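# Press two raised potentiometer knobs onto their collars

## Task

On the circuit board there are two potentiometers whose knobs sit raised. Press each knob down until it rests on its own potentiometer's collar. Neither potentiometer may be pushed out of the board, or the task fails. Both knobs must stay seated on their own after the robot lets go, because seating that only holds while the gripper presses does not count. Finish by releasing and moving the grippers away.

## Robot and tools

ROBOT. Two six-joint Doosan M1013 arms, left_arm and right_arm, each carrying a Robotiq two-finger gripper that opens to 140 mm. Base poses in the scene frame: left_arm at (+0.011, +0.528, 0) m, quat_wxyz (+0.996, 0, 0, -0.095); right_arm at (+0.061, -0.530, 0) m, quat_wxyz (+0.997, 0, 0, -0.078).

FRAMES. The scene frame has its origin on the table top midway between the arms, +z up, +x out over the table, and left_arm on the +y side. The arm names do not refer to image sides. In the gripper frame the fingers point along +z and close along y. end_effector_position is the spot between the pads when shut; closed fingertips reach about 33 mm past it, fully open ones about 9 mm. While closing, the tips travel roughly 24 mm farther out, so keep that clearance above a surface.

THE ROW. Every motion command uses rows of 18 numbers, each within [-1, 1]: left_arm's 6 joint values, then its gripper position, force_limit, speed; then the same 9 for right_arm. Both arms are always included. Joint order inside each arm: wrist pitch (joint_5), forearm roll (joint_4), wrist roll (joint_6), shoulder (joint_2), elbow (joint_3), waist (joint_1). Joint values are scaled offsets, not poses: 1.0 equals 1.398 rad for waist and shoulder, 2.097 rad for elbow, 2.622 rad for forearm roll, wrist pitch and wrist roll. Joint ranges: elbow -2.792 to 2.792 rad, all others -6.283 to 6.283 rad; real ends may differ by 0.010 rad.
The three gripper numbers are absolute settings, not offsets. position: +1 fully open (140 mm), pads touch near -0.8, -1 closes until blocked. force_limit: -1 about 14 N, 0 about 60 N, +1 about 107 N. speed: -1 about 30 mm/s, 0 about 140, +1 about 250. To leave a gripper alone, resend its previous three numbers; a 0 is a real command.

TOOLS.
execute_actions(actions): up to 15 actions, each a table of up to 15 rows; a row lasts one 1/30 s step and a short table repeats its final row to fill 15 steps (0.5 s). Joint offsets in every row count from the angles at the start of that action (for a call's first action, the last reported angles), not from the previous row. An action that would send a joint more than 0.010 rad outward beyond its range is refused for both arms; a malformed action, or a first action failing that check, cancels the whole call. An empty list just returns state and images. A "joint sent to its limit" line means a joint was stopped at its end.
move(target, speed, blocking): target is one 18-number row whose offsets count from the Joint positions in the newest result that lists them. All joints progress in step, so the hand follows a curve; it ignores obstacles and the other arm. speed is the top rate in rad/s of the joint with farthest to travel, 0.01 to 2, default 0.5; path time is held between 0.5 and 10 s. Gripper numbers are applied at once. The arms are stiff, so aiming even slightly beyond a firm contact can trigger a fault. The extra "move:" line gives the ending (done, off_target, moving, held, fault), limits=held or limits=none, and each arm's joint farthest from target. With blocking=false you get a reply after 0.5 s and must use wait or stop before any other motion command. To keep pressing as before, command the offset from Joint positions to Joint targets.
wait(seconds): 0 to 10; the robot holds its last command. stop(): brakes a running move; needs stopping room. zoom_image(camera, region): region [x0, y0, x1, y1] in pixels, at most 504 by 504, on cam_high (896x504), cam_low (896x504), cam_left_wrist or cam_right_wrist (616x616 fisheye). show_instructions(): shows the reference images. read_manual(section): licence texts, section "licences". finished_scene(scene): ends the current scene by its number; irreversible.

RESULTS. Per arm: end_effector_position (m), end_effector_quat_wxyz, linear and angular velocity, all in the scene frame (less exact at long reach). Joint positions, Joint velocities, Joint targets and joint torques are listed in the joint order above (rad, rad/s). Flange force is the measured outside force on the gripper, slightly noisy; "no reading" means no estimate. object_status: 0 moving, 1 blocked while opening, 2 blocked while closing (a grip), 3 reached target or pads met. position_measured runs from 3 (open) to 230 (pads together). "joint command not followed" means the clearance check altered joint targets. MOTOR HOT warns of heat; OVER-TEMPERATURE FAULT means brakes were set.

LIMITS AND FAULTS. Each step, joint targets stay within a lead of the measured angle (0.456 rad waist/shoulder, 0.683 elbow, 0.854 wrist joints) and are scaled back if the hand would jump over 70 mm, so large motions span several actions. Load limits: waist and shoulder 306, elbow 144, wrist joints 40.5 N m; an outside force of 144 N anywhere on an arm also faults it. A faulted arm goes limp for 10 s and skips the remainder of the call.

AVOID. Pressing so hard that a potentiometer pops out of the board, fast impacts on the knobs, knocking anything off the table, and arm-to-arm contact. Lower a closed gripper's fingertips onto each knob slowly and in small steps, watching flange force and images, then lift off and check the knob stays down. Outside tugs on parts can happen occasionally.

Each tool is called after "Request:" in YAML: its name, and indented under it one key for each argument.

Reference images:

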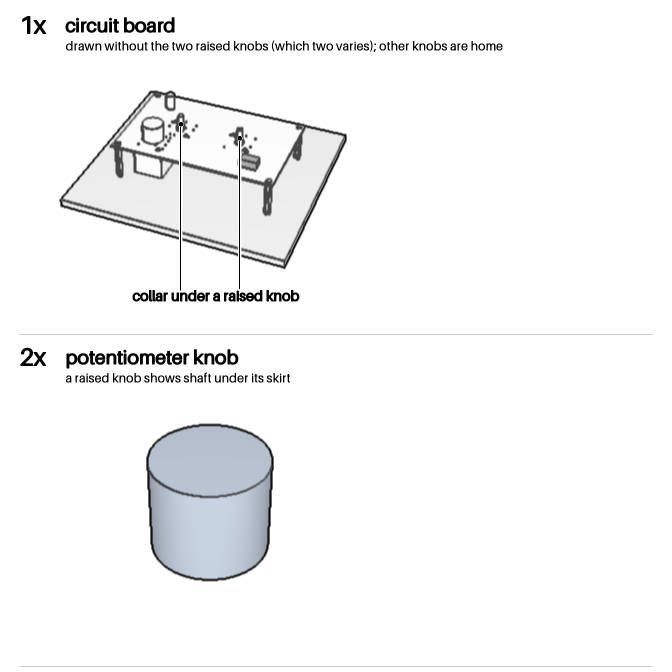

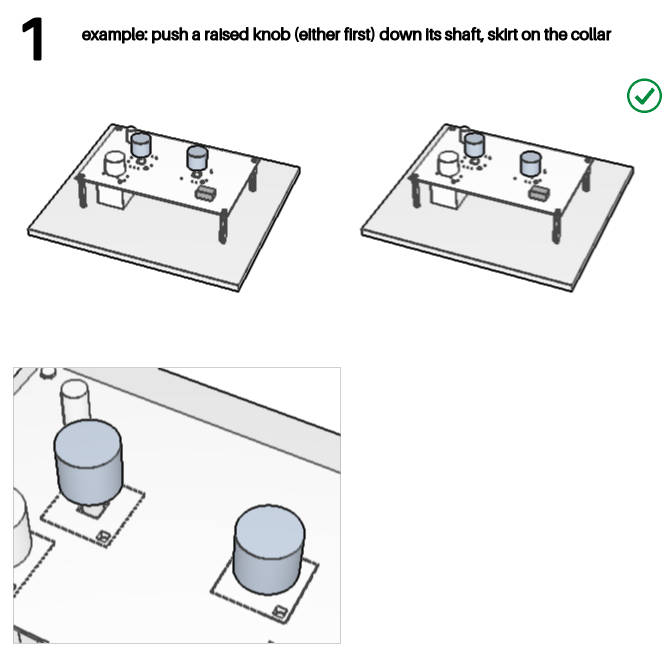

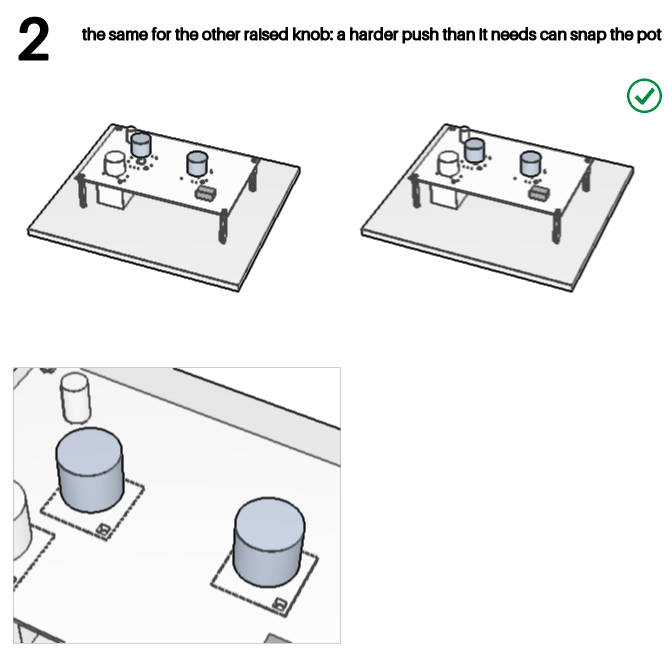

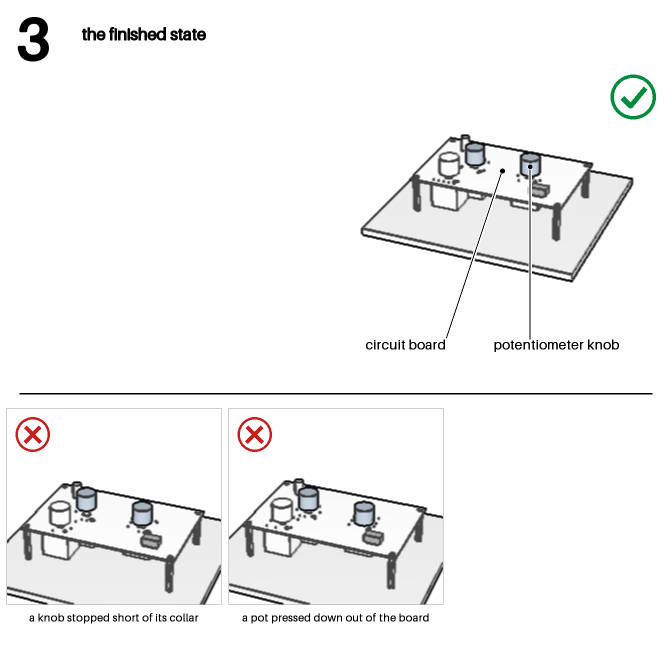

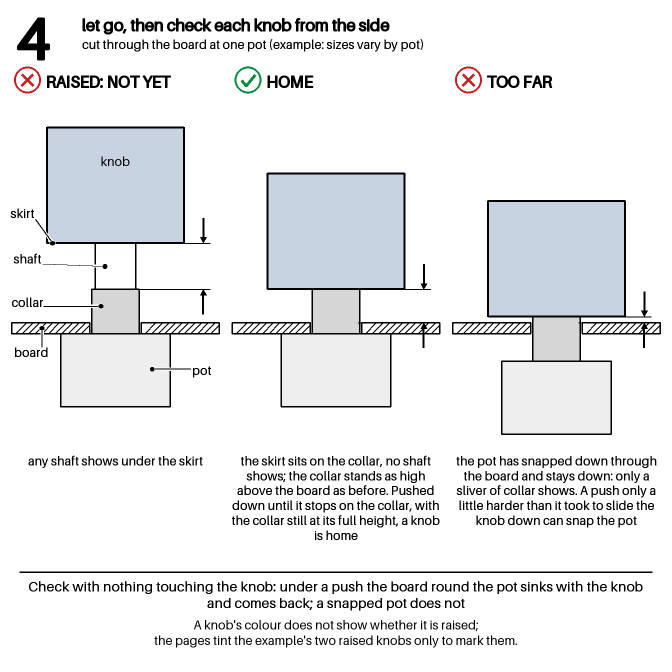

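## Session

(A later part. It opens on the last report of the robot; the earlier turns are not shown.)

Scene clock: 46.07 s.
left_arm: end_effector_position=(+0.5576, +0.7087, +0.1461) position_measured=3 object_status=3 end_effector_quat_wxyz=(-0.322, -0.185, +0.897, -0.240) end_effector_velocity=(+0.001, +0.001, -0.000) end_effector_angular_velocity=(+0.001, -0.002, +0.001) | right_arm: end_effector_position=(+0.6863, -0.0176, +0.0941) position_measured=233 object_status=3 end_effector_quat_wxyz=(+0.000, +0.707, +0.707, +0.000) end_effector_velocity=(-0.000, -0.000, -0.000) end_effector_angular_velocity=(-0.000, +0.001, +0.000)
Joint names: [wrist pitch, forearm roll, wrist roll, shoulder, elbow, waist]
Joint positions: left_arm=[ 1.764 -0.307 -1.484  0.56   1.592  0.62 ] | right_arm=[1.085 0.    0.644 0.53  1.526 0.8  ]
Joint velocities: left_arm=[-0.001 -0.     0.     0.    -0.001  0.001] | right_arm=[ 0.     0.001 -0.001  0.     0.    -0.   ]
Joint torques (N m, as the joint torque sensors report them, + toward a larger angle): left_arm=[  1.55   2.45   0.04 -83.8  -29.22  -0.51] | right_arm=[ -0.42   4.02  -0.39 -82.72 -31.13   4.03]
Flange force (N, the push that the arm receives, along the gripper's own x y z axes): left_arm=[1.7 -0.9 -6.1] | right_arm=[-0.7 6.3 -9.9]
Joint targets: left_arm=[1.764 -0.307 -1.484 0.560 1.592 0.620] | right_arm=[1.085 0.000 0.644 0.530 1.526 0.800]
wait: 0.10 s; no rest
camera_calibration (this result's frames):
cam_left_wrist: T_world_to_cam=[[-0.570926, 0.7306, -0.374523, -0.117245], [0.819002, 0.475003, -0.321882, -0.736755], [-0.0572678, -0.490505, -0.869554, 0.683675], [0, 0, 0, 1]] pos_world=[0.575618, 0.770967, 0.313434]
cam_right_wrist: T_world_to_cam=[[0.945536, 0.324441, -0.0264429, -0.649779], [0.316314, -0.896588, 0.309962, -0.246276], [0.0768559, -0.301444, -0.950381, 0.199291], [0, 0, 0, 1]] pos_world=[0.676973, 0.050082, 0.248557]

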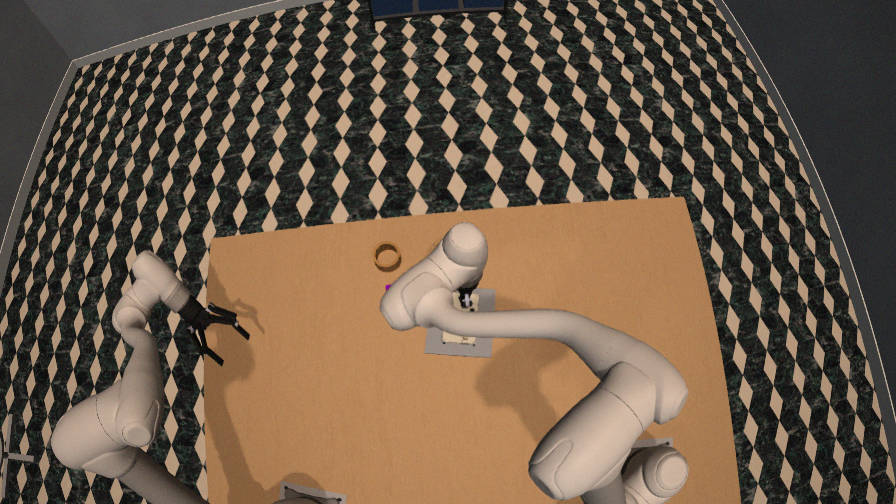

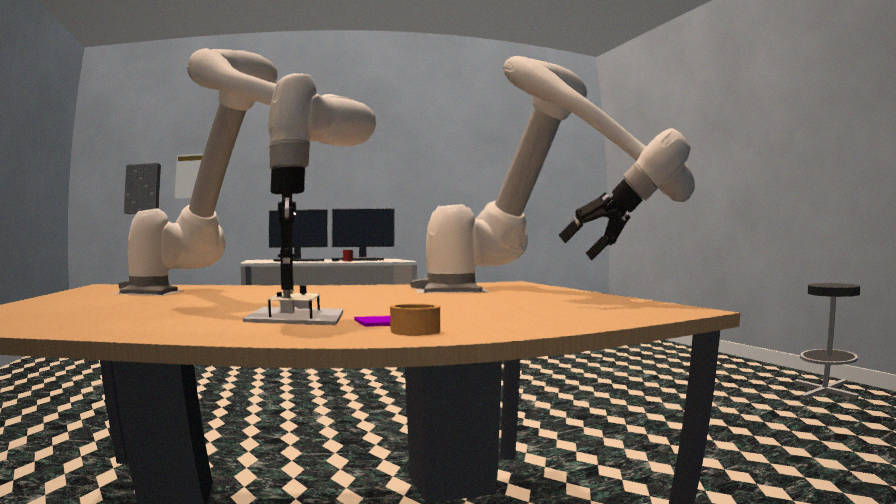

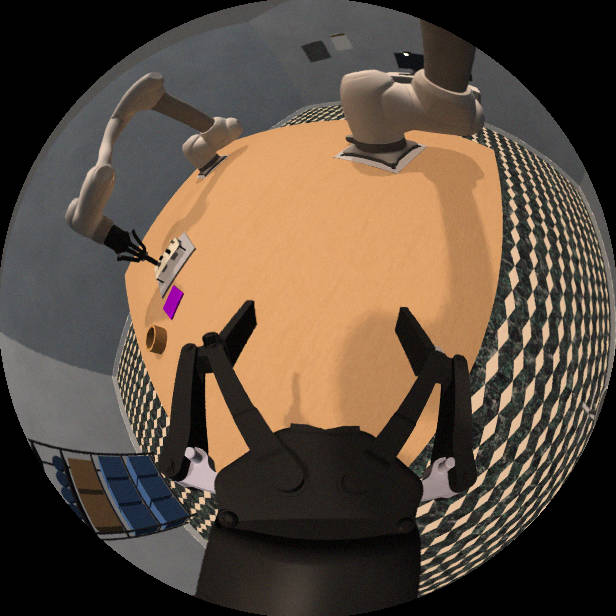

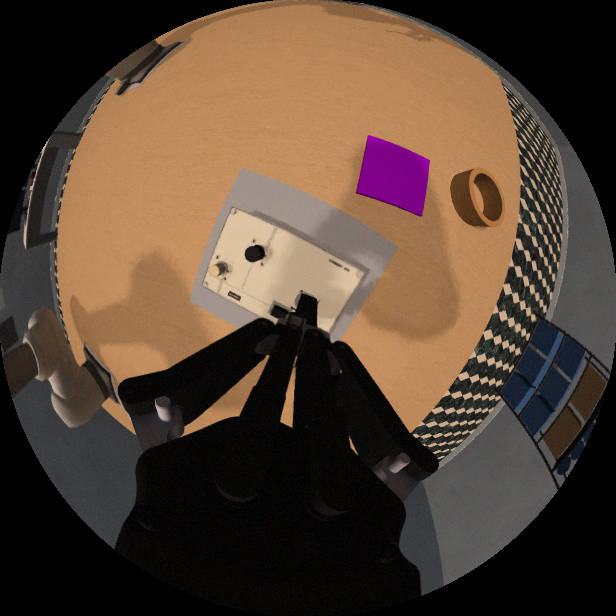

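Request:
execute_actions:
  actions:
    - [[0,0,0,0,0,0,1,0,0, -0.000177,0,0,0.000159,0.000116,0,-1,0,0.5]]

Request:
wait:
  seconds: 0.1

Request:
wait:
  seconds: 0.1

Scene clock: 47.10 s.
left_arm: end_effector_position=(+0.5576, +0.7087, +0.1461) position_measured=3 object_status=3 end_effector_quat_wxyz=(-0.322, -0.185, +0.897, -0.240) end_effector_velocity=(-0.001, -0.001, -0.000) end_effector_angular_velocity=(-0.001, +0.002, -0.001) | right_arm: end_effector_position=(+0.6863, -0.0176, +0.0938) position_measured=233 object_status=3 end_effector_quat_wxyz=(+0.000, +0.707, +0.707, +0.000) end_effector_velocity=(+0.000, -0.000, +0.000) end_effector_angular_velocity=(-0.000, -0.001, -0.000)
Joint names: [wrist pitch, forearm roll, wrist roll, shoulder, elbow, waist]
Joint positions: left_arm=[ 1.764 -0.307 -1.484  0.56   1.592  0.62 ] | right_arm=[1.084 0.    0.644 0.53  1.527 0.8  ]
Joint velocities: left_arm=[ 0.001 -0.    -0.     0.     0.001 -0.   ] | right_arm=[-0.001 -0.001  0.    -0.    -0.    -0.   ]
Joint torques (N m, as the joint torque sensors report them, + toward a larger angle): left_arm=[  1.71   2.38  -0.02 -84.01 -29.65  -0.92] | right_arm=[ -0.42   4.17  -0.15 -80.1  -29.81   2.62]
Flange force (N, the push that the arm receives, along the gripper's own x y z axes): left_arm=[1.9 -0.1 -4.9] | right_arm=[0.0 4.8 -12.9]
Joint targets: left_arm=[1.764 -0.307 -1.484 0.560 1.592 0.620] | right_arm=[1.084 0.000 0.644 0.530 1.527 0.800]
camera_calibration (this result's frames):
cam_left_wrist: T_world_to_cam=[[-0.570926, 0.7306, -0.374522, -0.117245], [0.819002, 0.475003, -0.321882, -0.736755], [-0.057268, -0.490506, -0.869554, 0.683676], [0, 0, 0, 1]] pos_world=[0.575618, 0.770967, 0.313434]
cam_right_wrist: T_world_to_cam=[[0.945536, 0.324441, -0.0264432, -0.649784], [0.316314, -0.896587, 0.309962, -0.246184], [0.0768558, -0.301445, -0.950381, 0.199007], [0, 0, 0, 1]] pos_world=[0.676971, 0.0500804, 0.248258]

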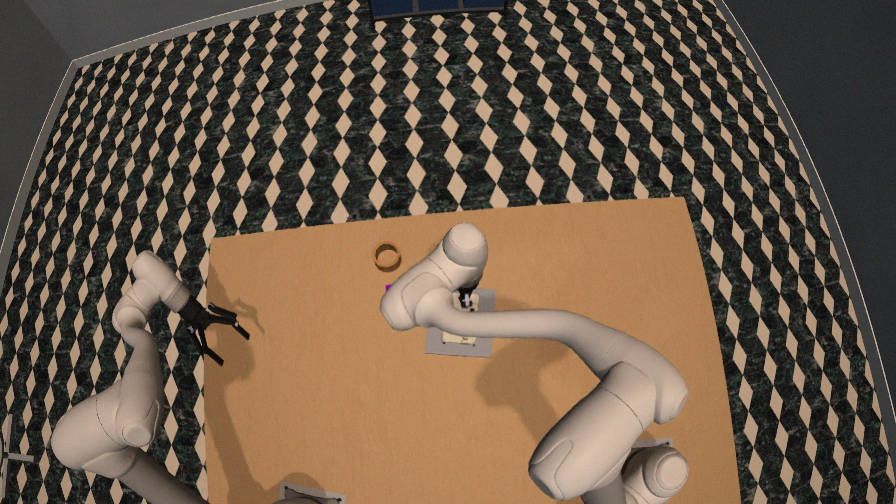

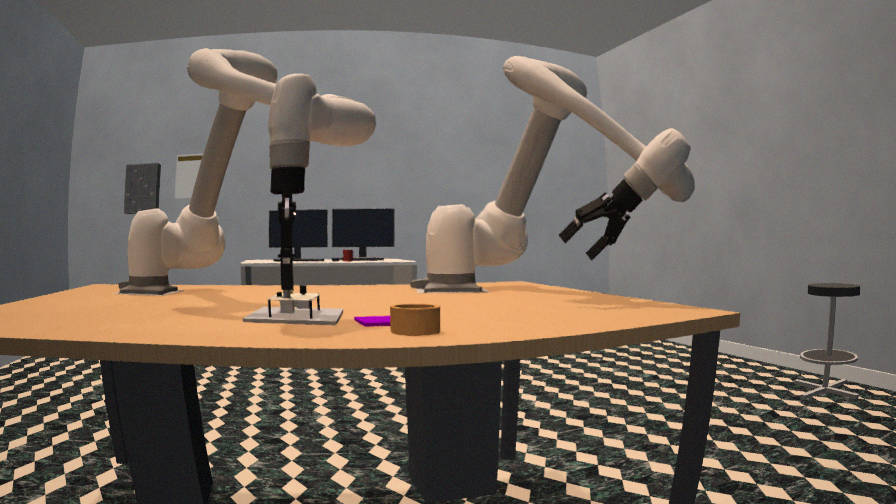

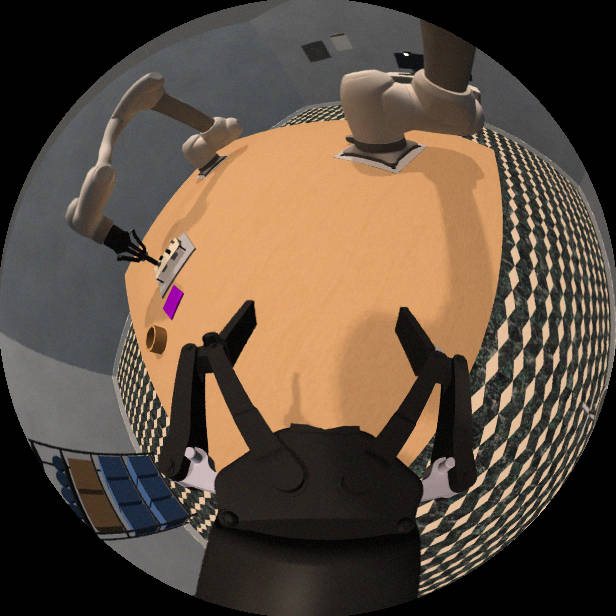

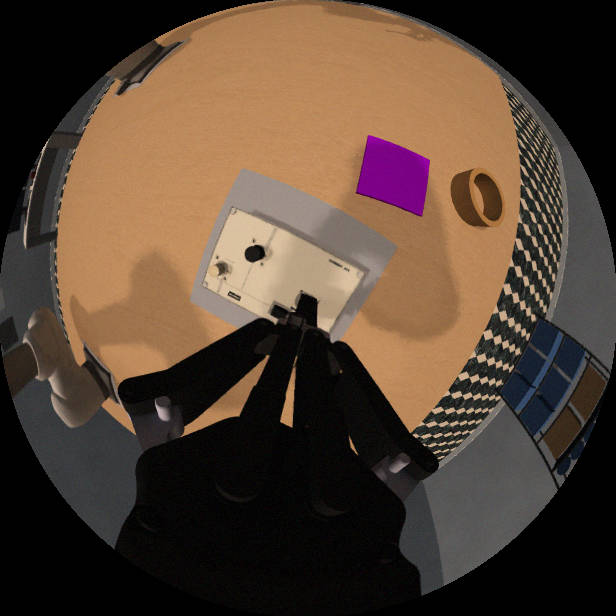

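Scene clock: 47.20 s.
left_arm: end_effector_position=(+0.5576, +0.7087, +0.1461) position_measured=3 object_status=3 end_effector_quat_wxyz=(-0.322, -0.185, +0.897, -0.240) end_effector_velocity=(+0.000, -0.000, +0.000) end_effector_angular_velocity=(-0.000, +0.000, -0.001) | right_arm: end_effector_position=(+0.6863, -0.0176, +0.0938) position_measured=233 object_status=3 end_effector_quat_wxyz=(+0.000, +0.707, +0.707, +0.000) end_effector_velocity=(+0.000, -0.000, +0.000) end_effector_angular_velocity=(-0.000, -0.001, +0.000)
Joint names: [wrist pitch, forearm roll, wrist roll, shoulder, elbow, waist]
Joint positions: left_arm=[ 1.764 -0.307 -1.484  0.56   1.592  0.62 ] | right_arm=[1.084 0.    0.644 0.53  1.527 0.8  ]
Joint velocities: left_arm=[ 0.001  0.     0.    -0.    -0.    -0.001] | right_arm=[-0.001 -0.001  0.    -0.    -0.    -0.   ]
Joint torques (N m, as the joint torque sensors report them, + toward a larger angle): left_arm=[  1.71   2.26  -0.05 -84.85 -29.9   -0.66] | right_arm=[ -0.25   4.15  -0.22 -81.19 -30.71   1.2 ]
Flange force (N, the push that the arm receives, along the gripper's own x y z axes): left_arm=[1.0 -0.2 -4.5] | right_arm=[1.0 3.2 -11.2]
Joint targets: left_arm=[1.764 -0.307 -1.484 0.560 1.592 0.620] | right_arm=[1.084 0.000 0.644 0.530 1.527 0.800]
wait: 0.10 s; no rest
camera_calibration (this result's frames):
cam_left_wrist: T_world_to_cam=[[-0.570926, 0.7306, -0.374522, -0.117245], [0.819002, 0.475003, -0.321882, -0.736755], [-0.057268, -0.490505, -0.869554, 0.683675], [0, 0, 0, 1]] pos_world=[0.575618, 0.770967, 0.313434]
cam_right_wrist: T_world_to_cam=[[0.945536, 0.324441, -0.0264437, -0.649784], [0.316314, -0.896587, 0.309962, -0.246184], [0.0768554, -0.301445, -0.950381, 0.199007], [0, 0, 0, 1]] pos_world=[0.676971, 0.0500804, 0.248257]

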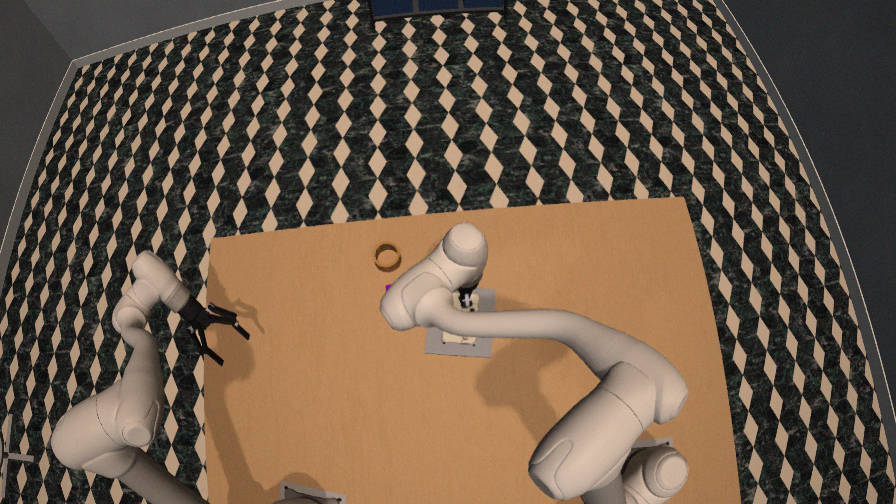

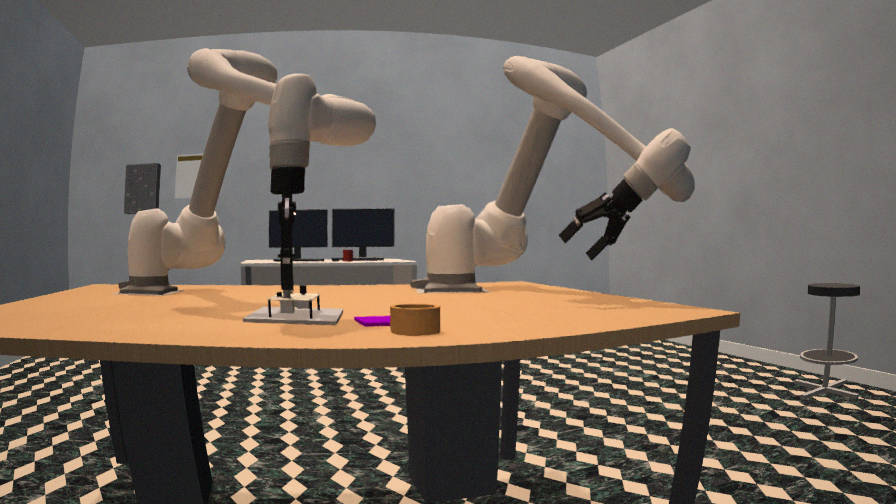

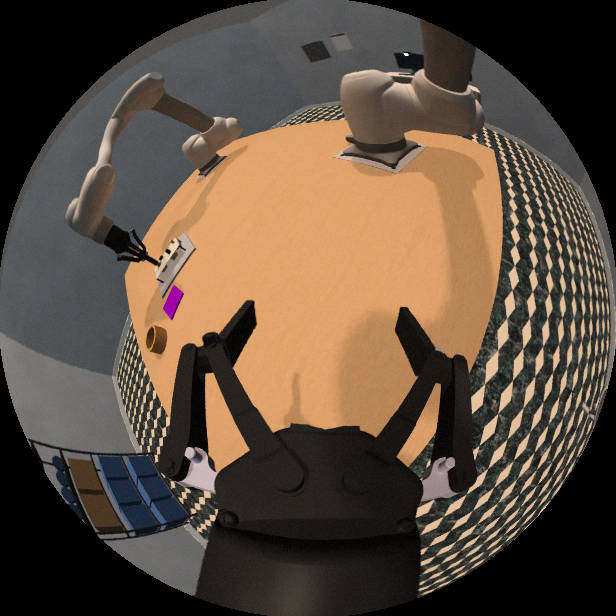

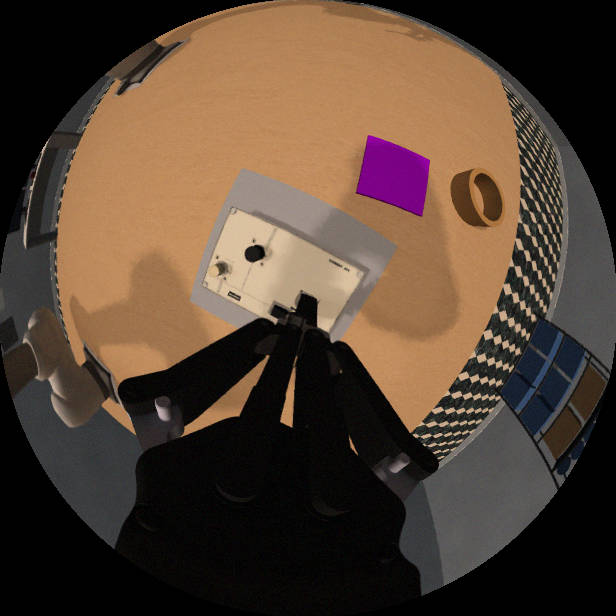

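Scene clock: 47.30 s.
left_arm: end_effector_position=(+0.5576, +0.7087, +0.1461) position_measured=3 object_status=3 end_effector_quat_wxyz=(-0.322, -0.185, +0.897, -0.240) end_effector_velocity=(-0.000, +0.000, +0.001) end_effector_angular_velocity=(+0.000, -0.001, +0.000) | right_arm: end_effector_position=(+0.6863, -0.0176, +0.0938) position_measured=233 object_status=3 end_effector_quat_wxyz=(+0.000, +0.707, +0.707, +0.000) end_effector_velocity=(-0.000, -0.000, -0.000) end_effector_angular_velocity=(-0.001, +0.000, +0.002)
Joint names: [wrist pitch, forearm roll, wrist roll, shoulder, elbow, waist]
Joint positions: left_arm=[ 1.764 -0.307 -1.484  0.56   1.592  0.62 ] | right_arm=[1.084 0.    0.644 0.53  1.527 0.8  ]
Joint velocities: left_arm=[ 0.    -0.    -0.    -0.001 -0.     0.   ] | right_arm=[ 0.    -0.001 -0.002  0.     0.    -0.   ]
Joint torques (N m, as the joint torque sensors report them, + toward a larger angle): left_arm=[  1.69   2.43   0.08 -84.31 -29.62  -0.14] | right_arm=[ -0.24   3.99  -0.09 -79.88 -30.37   2.4 ]
Flange force (N, the push that the arm receives, along the gripper's own x y z axes): left_arm=[1.7 -1.0 -4.9] | right_arm=[-1.0 3.3 -12.4]
Joint targets: left_arm=[1.764 -0.307 -1.484 0.560 1.592 0.620] | right_arm=[1.084 0.000 0.644 0.530 1.527 0.800]
wait: 0.10 s; no rest
camera_calibration (this result's frames):
cam_left_wrist: T_world_to_cam=[[-0.570926, 0.7306, -0.374522, -0.117245], [0.819002, 0.475003, -0.321882, -0.736755], [-0.0572679, -0.490506, -0.869554, 0.683675], [0, 0, 0, 1]] pos_world=[0.575618, 0.770967, 0.313434]
cam_right_wrist: T_world_to_cam=[[0.945536, 0.324441, -0.026444, -0.649784], [0.316314, -0.896587, 0.309962, -0.246184], [0.0768551, -0.301445, -0.950381, 0.199007], [0, 0, 0, 1]] pos_world=[0.676971, 0.0500804, 0.248257]

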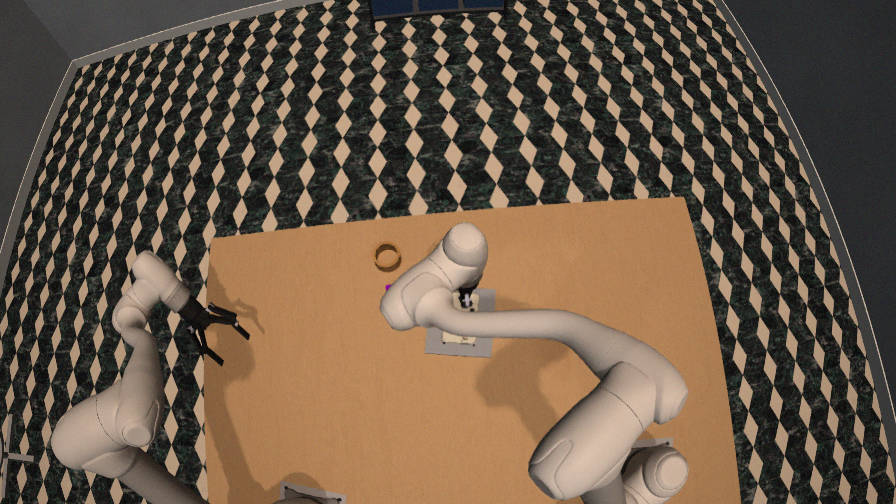

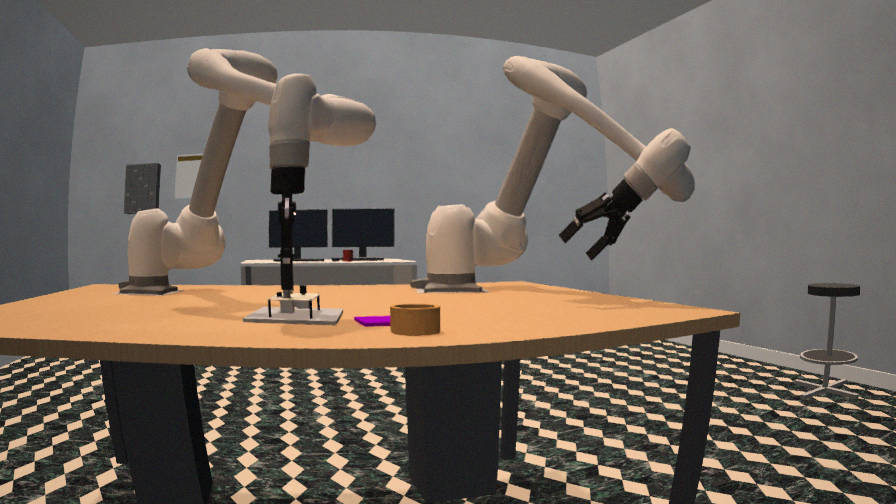

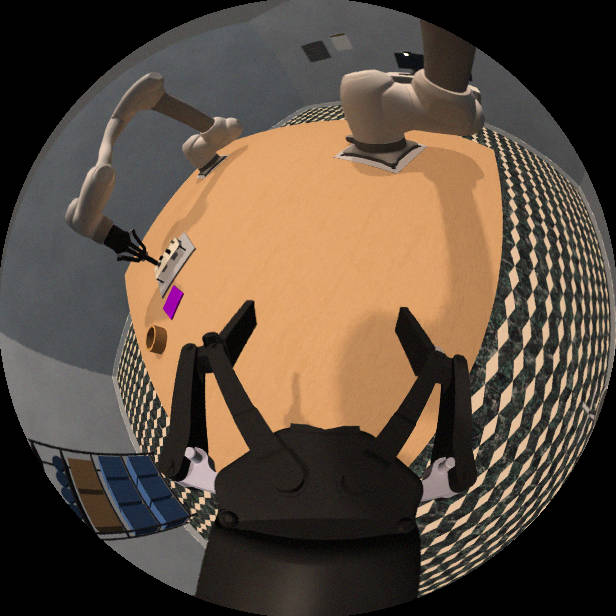

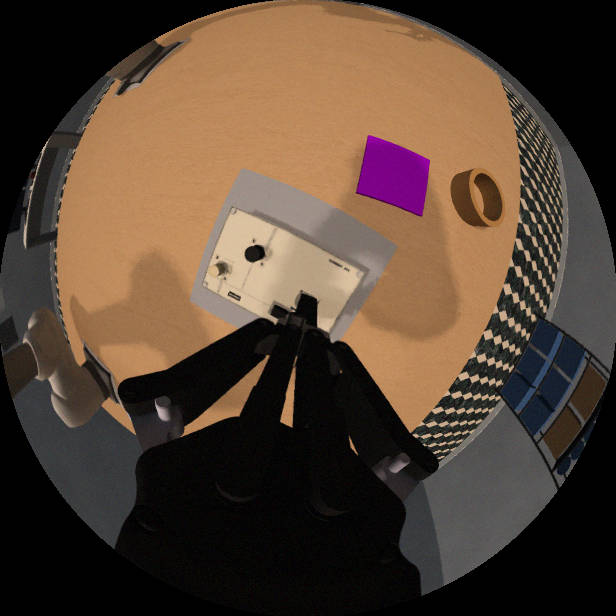

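Request:
move:
  target: [0,0,0,0,0,0,1,0,0, 0.0644,0,0,-0.0482,-0.0481,0,-1,0,0.5]
  speed: 0.25

Request:
zoom_image:
  camera: "cam_low"
  region: [265, 270, 320, 310]

Request:
zoom_image:
  camera: "cam_right_wrist"
  region: [200, 160, 400, 330]

Scene clock: 49.23 s.
left_arm: end_effector_position=(+0.5576, +0.7087, +0.1461) position_measured=3 object_status=3 end_effector_quat_wxyz=(-0.322, -0.185, +0.897, -0.240) end_effector_velocity=(+0.000, +0.000, +0.001) end_effector_angular_velocity=(+0.000, -0.000, +0.001) | right_arm: end_effector_position=(+0.6862, -0.0177, +0.2001) position_measured=233 object_status=3 end_effector_quat_wxyz=(-0.000, +0.707, +0.707, -0.000) end_effector_velocity=(+0.000, -0.000, +0.001) end_effector_angular_velocity=(-0.000, -0.001, +0.001)
Joint names: [wrist pitch, forearm roll, wrist roll, shoulder, elbow, waist]
Joint positions: left_arm=[ 1.764 -0.307 -1.484  0.56   1.592  0.62 ] | right_arm=[1.253 0.    0.644 0.463 1.426 0.8  ]
Joint velocities: left_arm=[ 0.001 -0.    -0.    -0.    -0.001  0.001] | right_arm=[ 0.001 -0.001 -0.    -0.001 -0.001  0.   ]
Joint torques (N m, as the joint torque sensors report them, + toward a larger angle): left_arm=[  1.85   2.47  -0.11 -84.09 -29.71  -0.46] | right_arm=[ -0.49   4.52  -0.45 -93.25 -38.61   3.18]
Flange force (N, the push that the arm receives, along the gripper's own x y z axes): left_arm=[2.2 -0.5 -4.7] | right_arm=[6.4 13.1 2.1]
Joint targets: left_arm=[1.764 -0.307 -1.484 0.560 1.592 0.620] | right_arm=[1.253 0.000 0.644 0.463 1.426 0.800]
move: done; limits=none; left_arm: farthest joint: the waist, 0.000 radians from its target (0.000 radians at the start); right_arm: farthest joint: the waist, 0.000 radians from its target (0.000 radians at the start)
camera_calibration (this result's frames):
cam_left_wrist: T_world_to_cam=[[-0.570926, 0.7306, -0.374522, -0.117245], [0.819002, 0.475003, -0.321882, -0.736755], [-0.0572679, -0.490505, -0.869554, 0.683675], [0, 0, 0, 1]] pos_world=[0.575618, 0.770967, 0.313434]
cam_right_wrist: T_world_to_cam=[[0.945523, 0.324431, -0.0270433, -0.64667], [0.316471, -0.89647, 0.310141, -0.279314], [0.0763761, -0.301804, -0.950306, 0.300279], [0, 0, 0, 1]] pos_world=[0.676902, 0.0500286, 0.354496]

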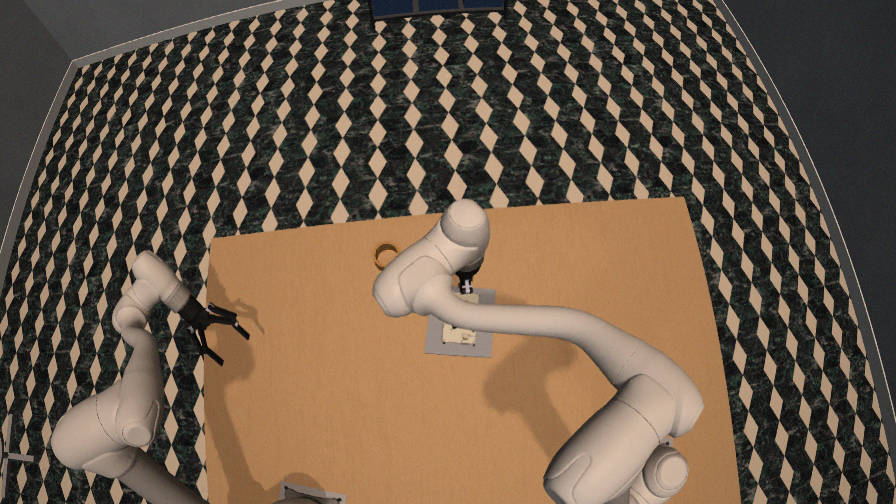

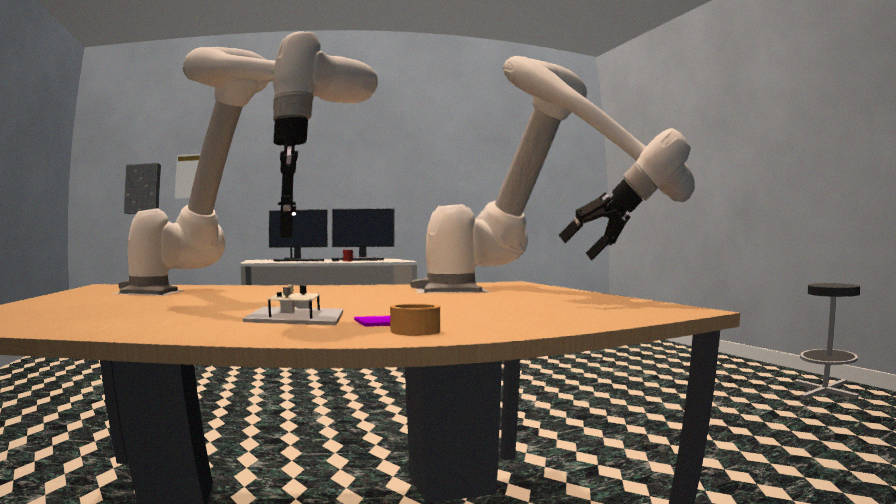

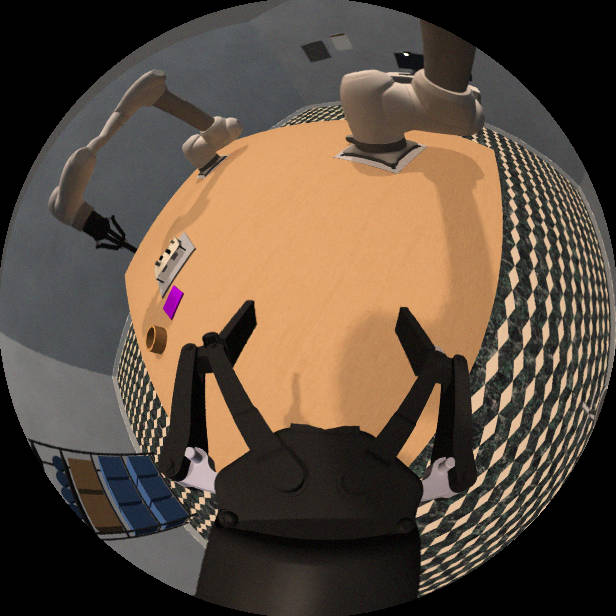

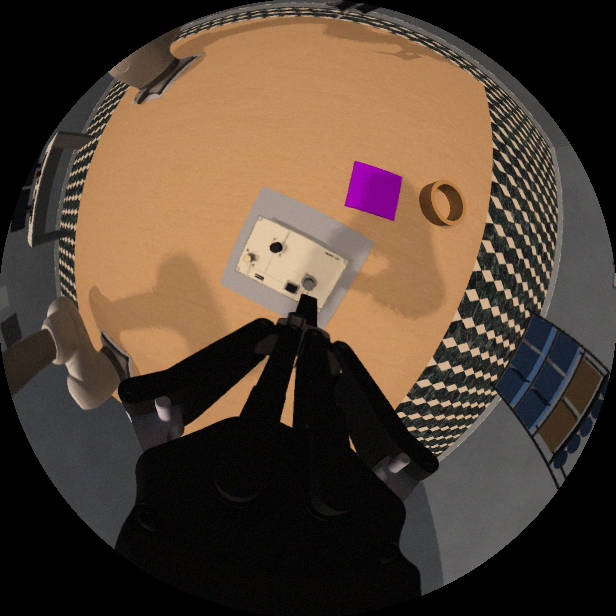

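Region (265, 270, 320, 310) of cam_low's 896x504 image, scaled by 9.164, with more detail than that image has; it fills the top 367 rows of this view, and the rest is white.

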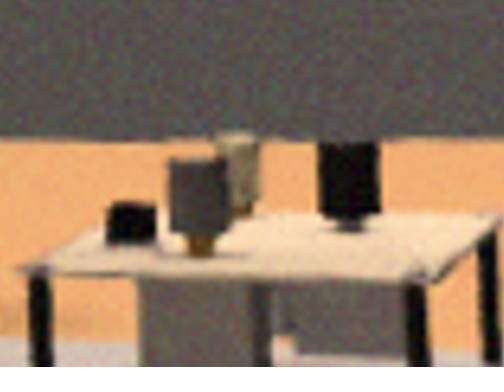

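Region (200, 160, 400, 330) of cam_right_wrist's 616x616 image, scaled by 2.520, with more detail than that image has; it fills the top 428 rows of this view, and the rest is white.

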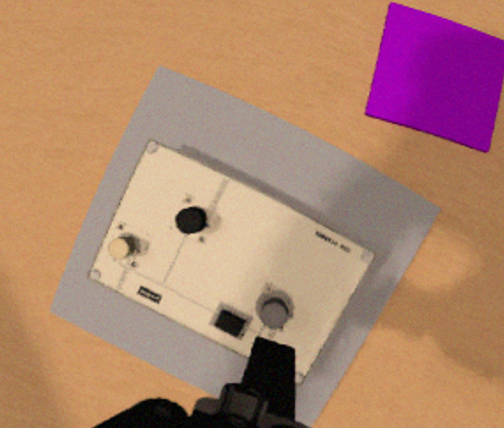

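Request:
move:
  target: [0,0,0,0,0,0,1,0,0, 0,0,0,-0.1,0,0,-1,0,0.5]
  speed: 0.3

Scene clock: 50.83 s.
left_arm: end_effector_position=(+0.5576, +0.7087, +0.1461) position_measured=3 object_status=3 end_effector_quat_wxyz=(-0.322, -0.185, +0.897, -0.240) end_effector_velocity=(+0.001, +0.001, +0.000) end_effector_angular_velocity=(+0.002, -0.003, +0.001) | right_arm: end_effector_position=(+0.6746, -0.0264, +0.3121) position_measured=233 object_status=3 end_effector_quat_wxyz=(+0.010, +0.705, +0.705, +0.069) end_effector_velocity=(-0.000, +0.000, +0.002) end_effector_angular_velocity=(+0.002, -0.002, -0.000)
Joint names: [wrist pitch, forearm roll, wrist roll, shoulder, elbow, waist]
Joint positions: left_arm=[ 1.764 -0.307 -1.484  0.56   1.592  0.62 ] | right_arm=[1.253 0.    0.644 0.323 1.426 0.8  ]
Joint velocities: left_arm=[-0.002  0.    -0.     0.    -0.002  0.001] | right_arm=[-0.     0.001  0.    -0.002 -0.     0.   ]
Joint torques (N m, as the joint torque sensors report them, + toward a larger angle): left_arm=[  1.68   2.28  -0.1  -84.41 -29.59  -0.42] | right_arm=[ -0.42   4.19  -0.25 -78.45 -40.59   4.09]
Flange force (N, the push that the arm receives, along the gripper's own x y z axes): left_arm=[1.1 -0.4 -5.2] | right_arm=[1.4 9.8 1.4]
Joint targets: left_arm=[1.764 -0.307 -1.484 0.560 1.592 0.620] | right_arm=[1.253 0.000 0.644 0.323 1.426 0.800]
move: done; limits=none; left_arm: farthest joint: the waist, 0.000 radians from its target (0.000 radians at the start); right_arm: farthest joint: the waist, 0.000 radians from its target (0.000 radians at the start)
camera_calibration (this result's frames):
cam_left_wrist: T_world_to_cam=[[-0.570926, 0.7306, -0.374522, -0.117245], [0.819002, 0.475003, -0.321882, -0.736755], [-0.0572679, -0.490505, -0.869554, 0.683675], [0, 0, 0, 1]] pos_world=[0.575618, 0.770967, 0.313434]
cam_right_wrist: T_world_to_cam=[[0.941119, 0.32113, 0.105688, -0.668445], [0.284128, -0.920715, 0.267497, -0.283677], [0.18321, -0.221717, -0.957745, 0.337364], [0, 0, 0, 1]] pos_world=[0.647879, 0.028272, 0.469638]

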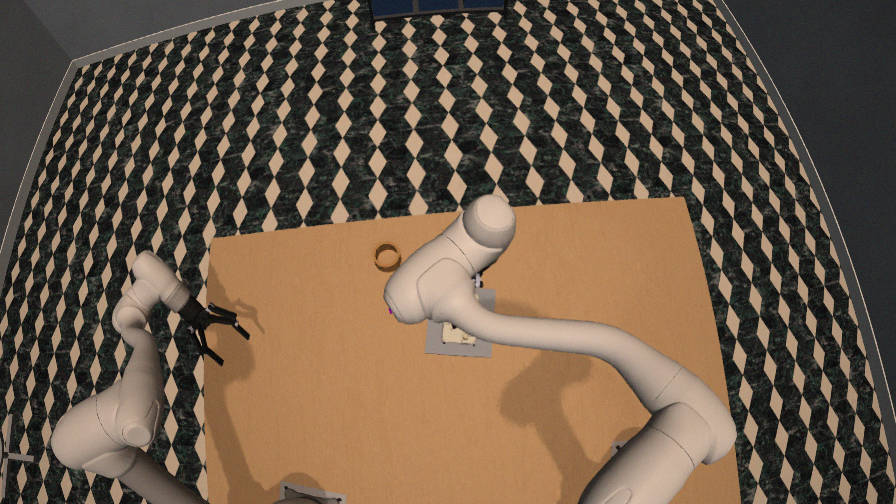

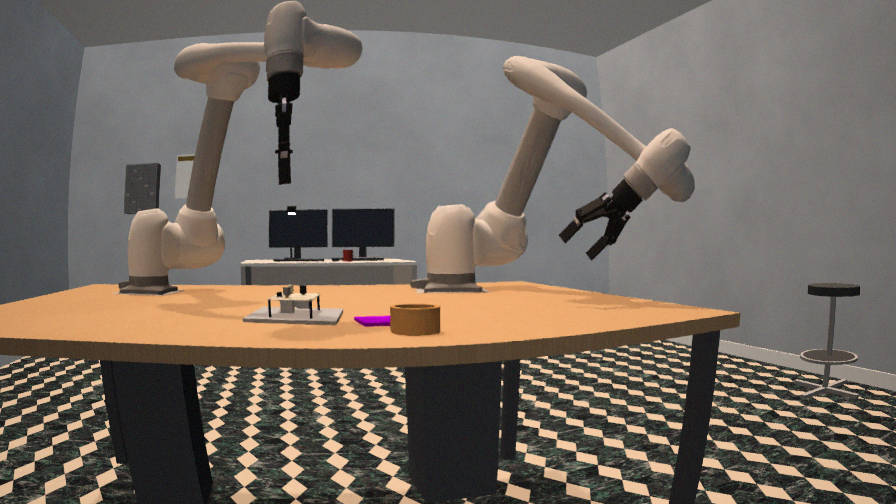

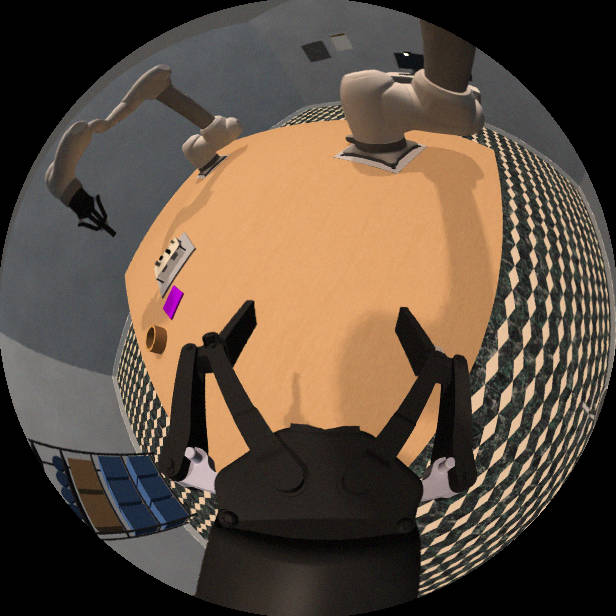

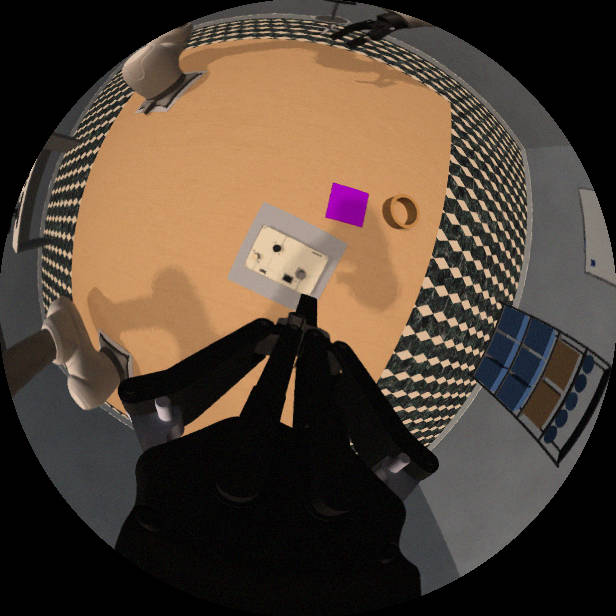

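Request:
zoom_image:
  camera: "cam_low"
  region: [250, 270, 340, 320]

Region (250, 270, 340, 320) of cam_low's 896x504 image, scaled by 5.600, with more detail than that image has.

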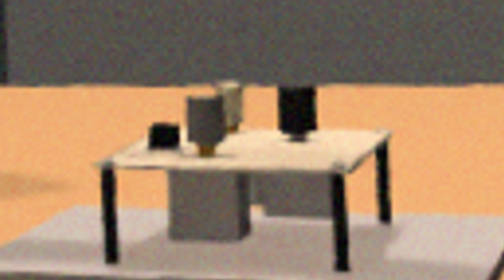

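Request:
finished_scene:
  scene: 1

The scene is finished: the task was done.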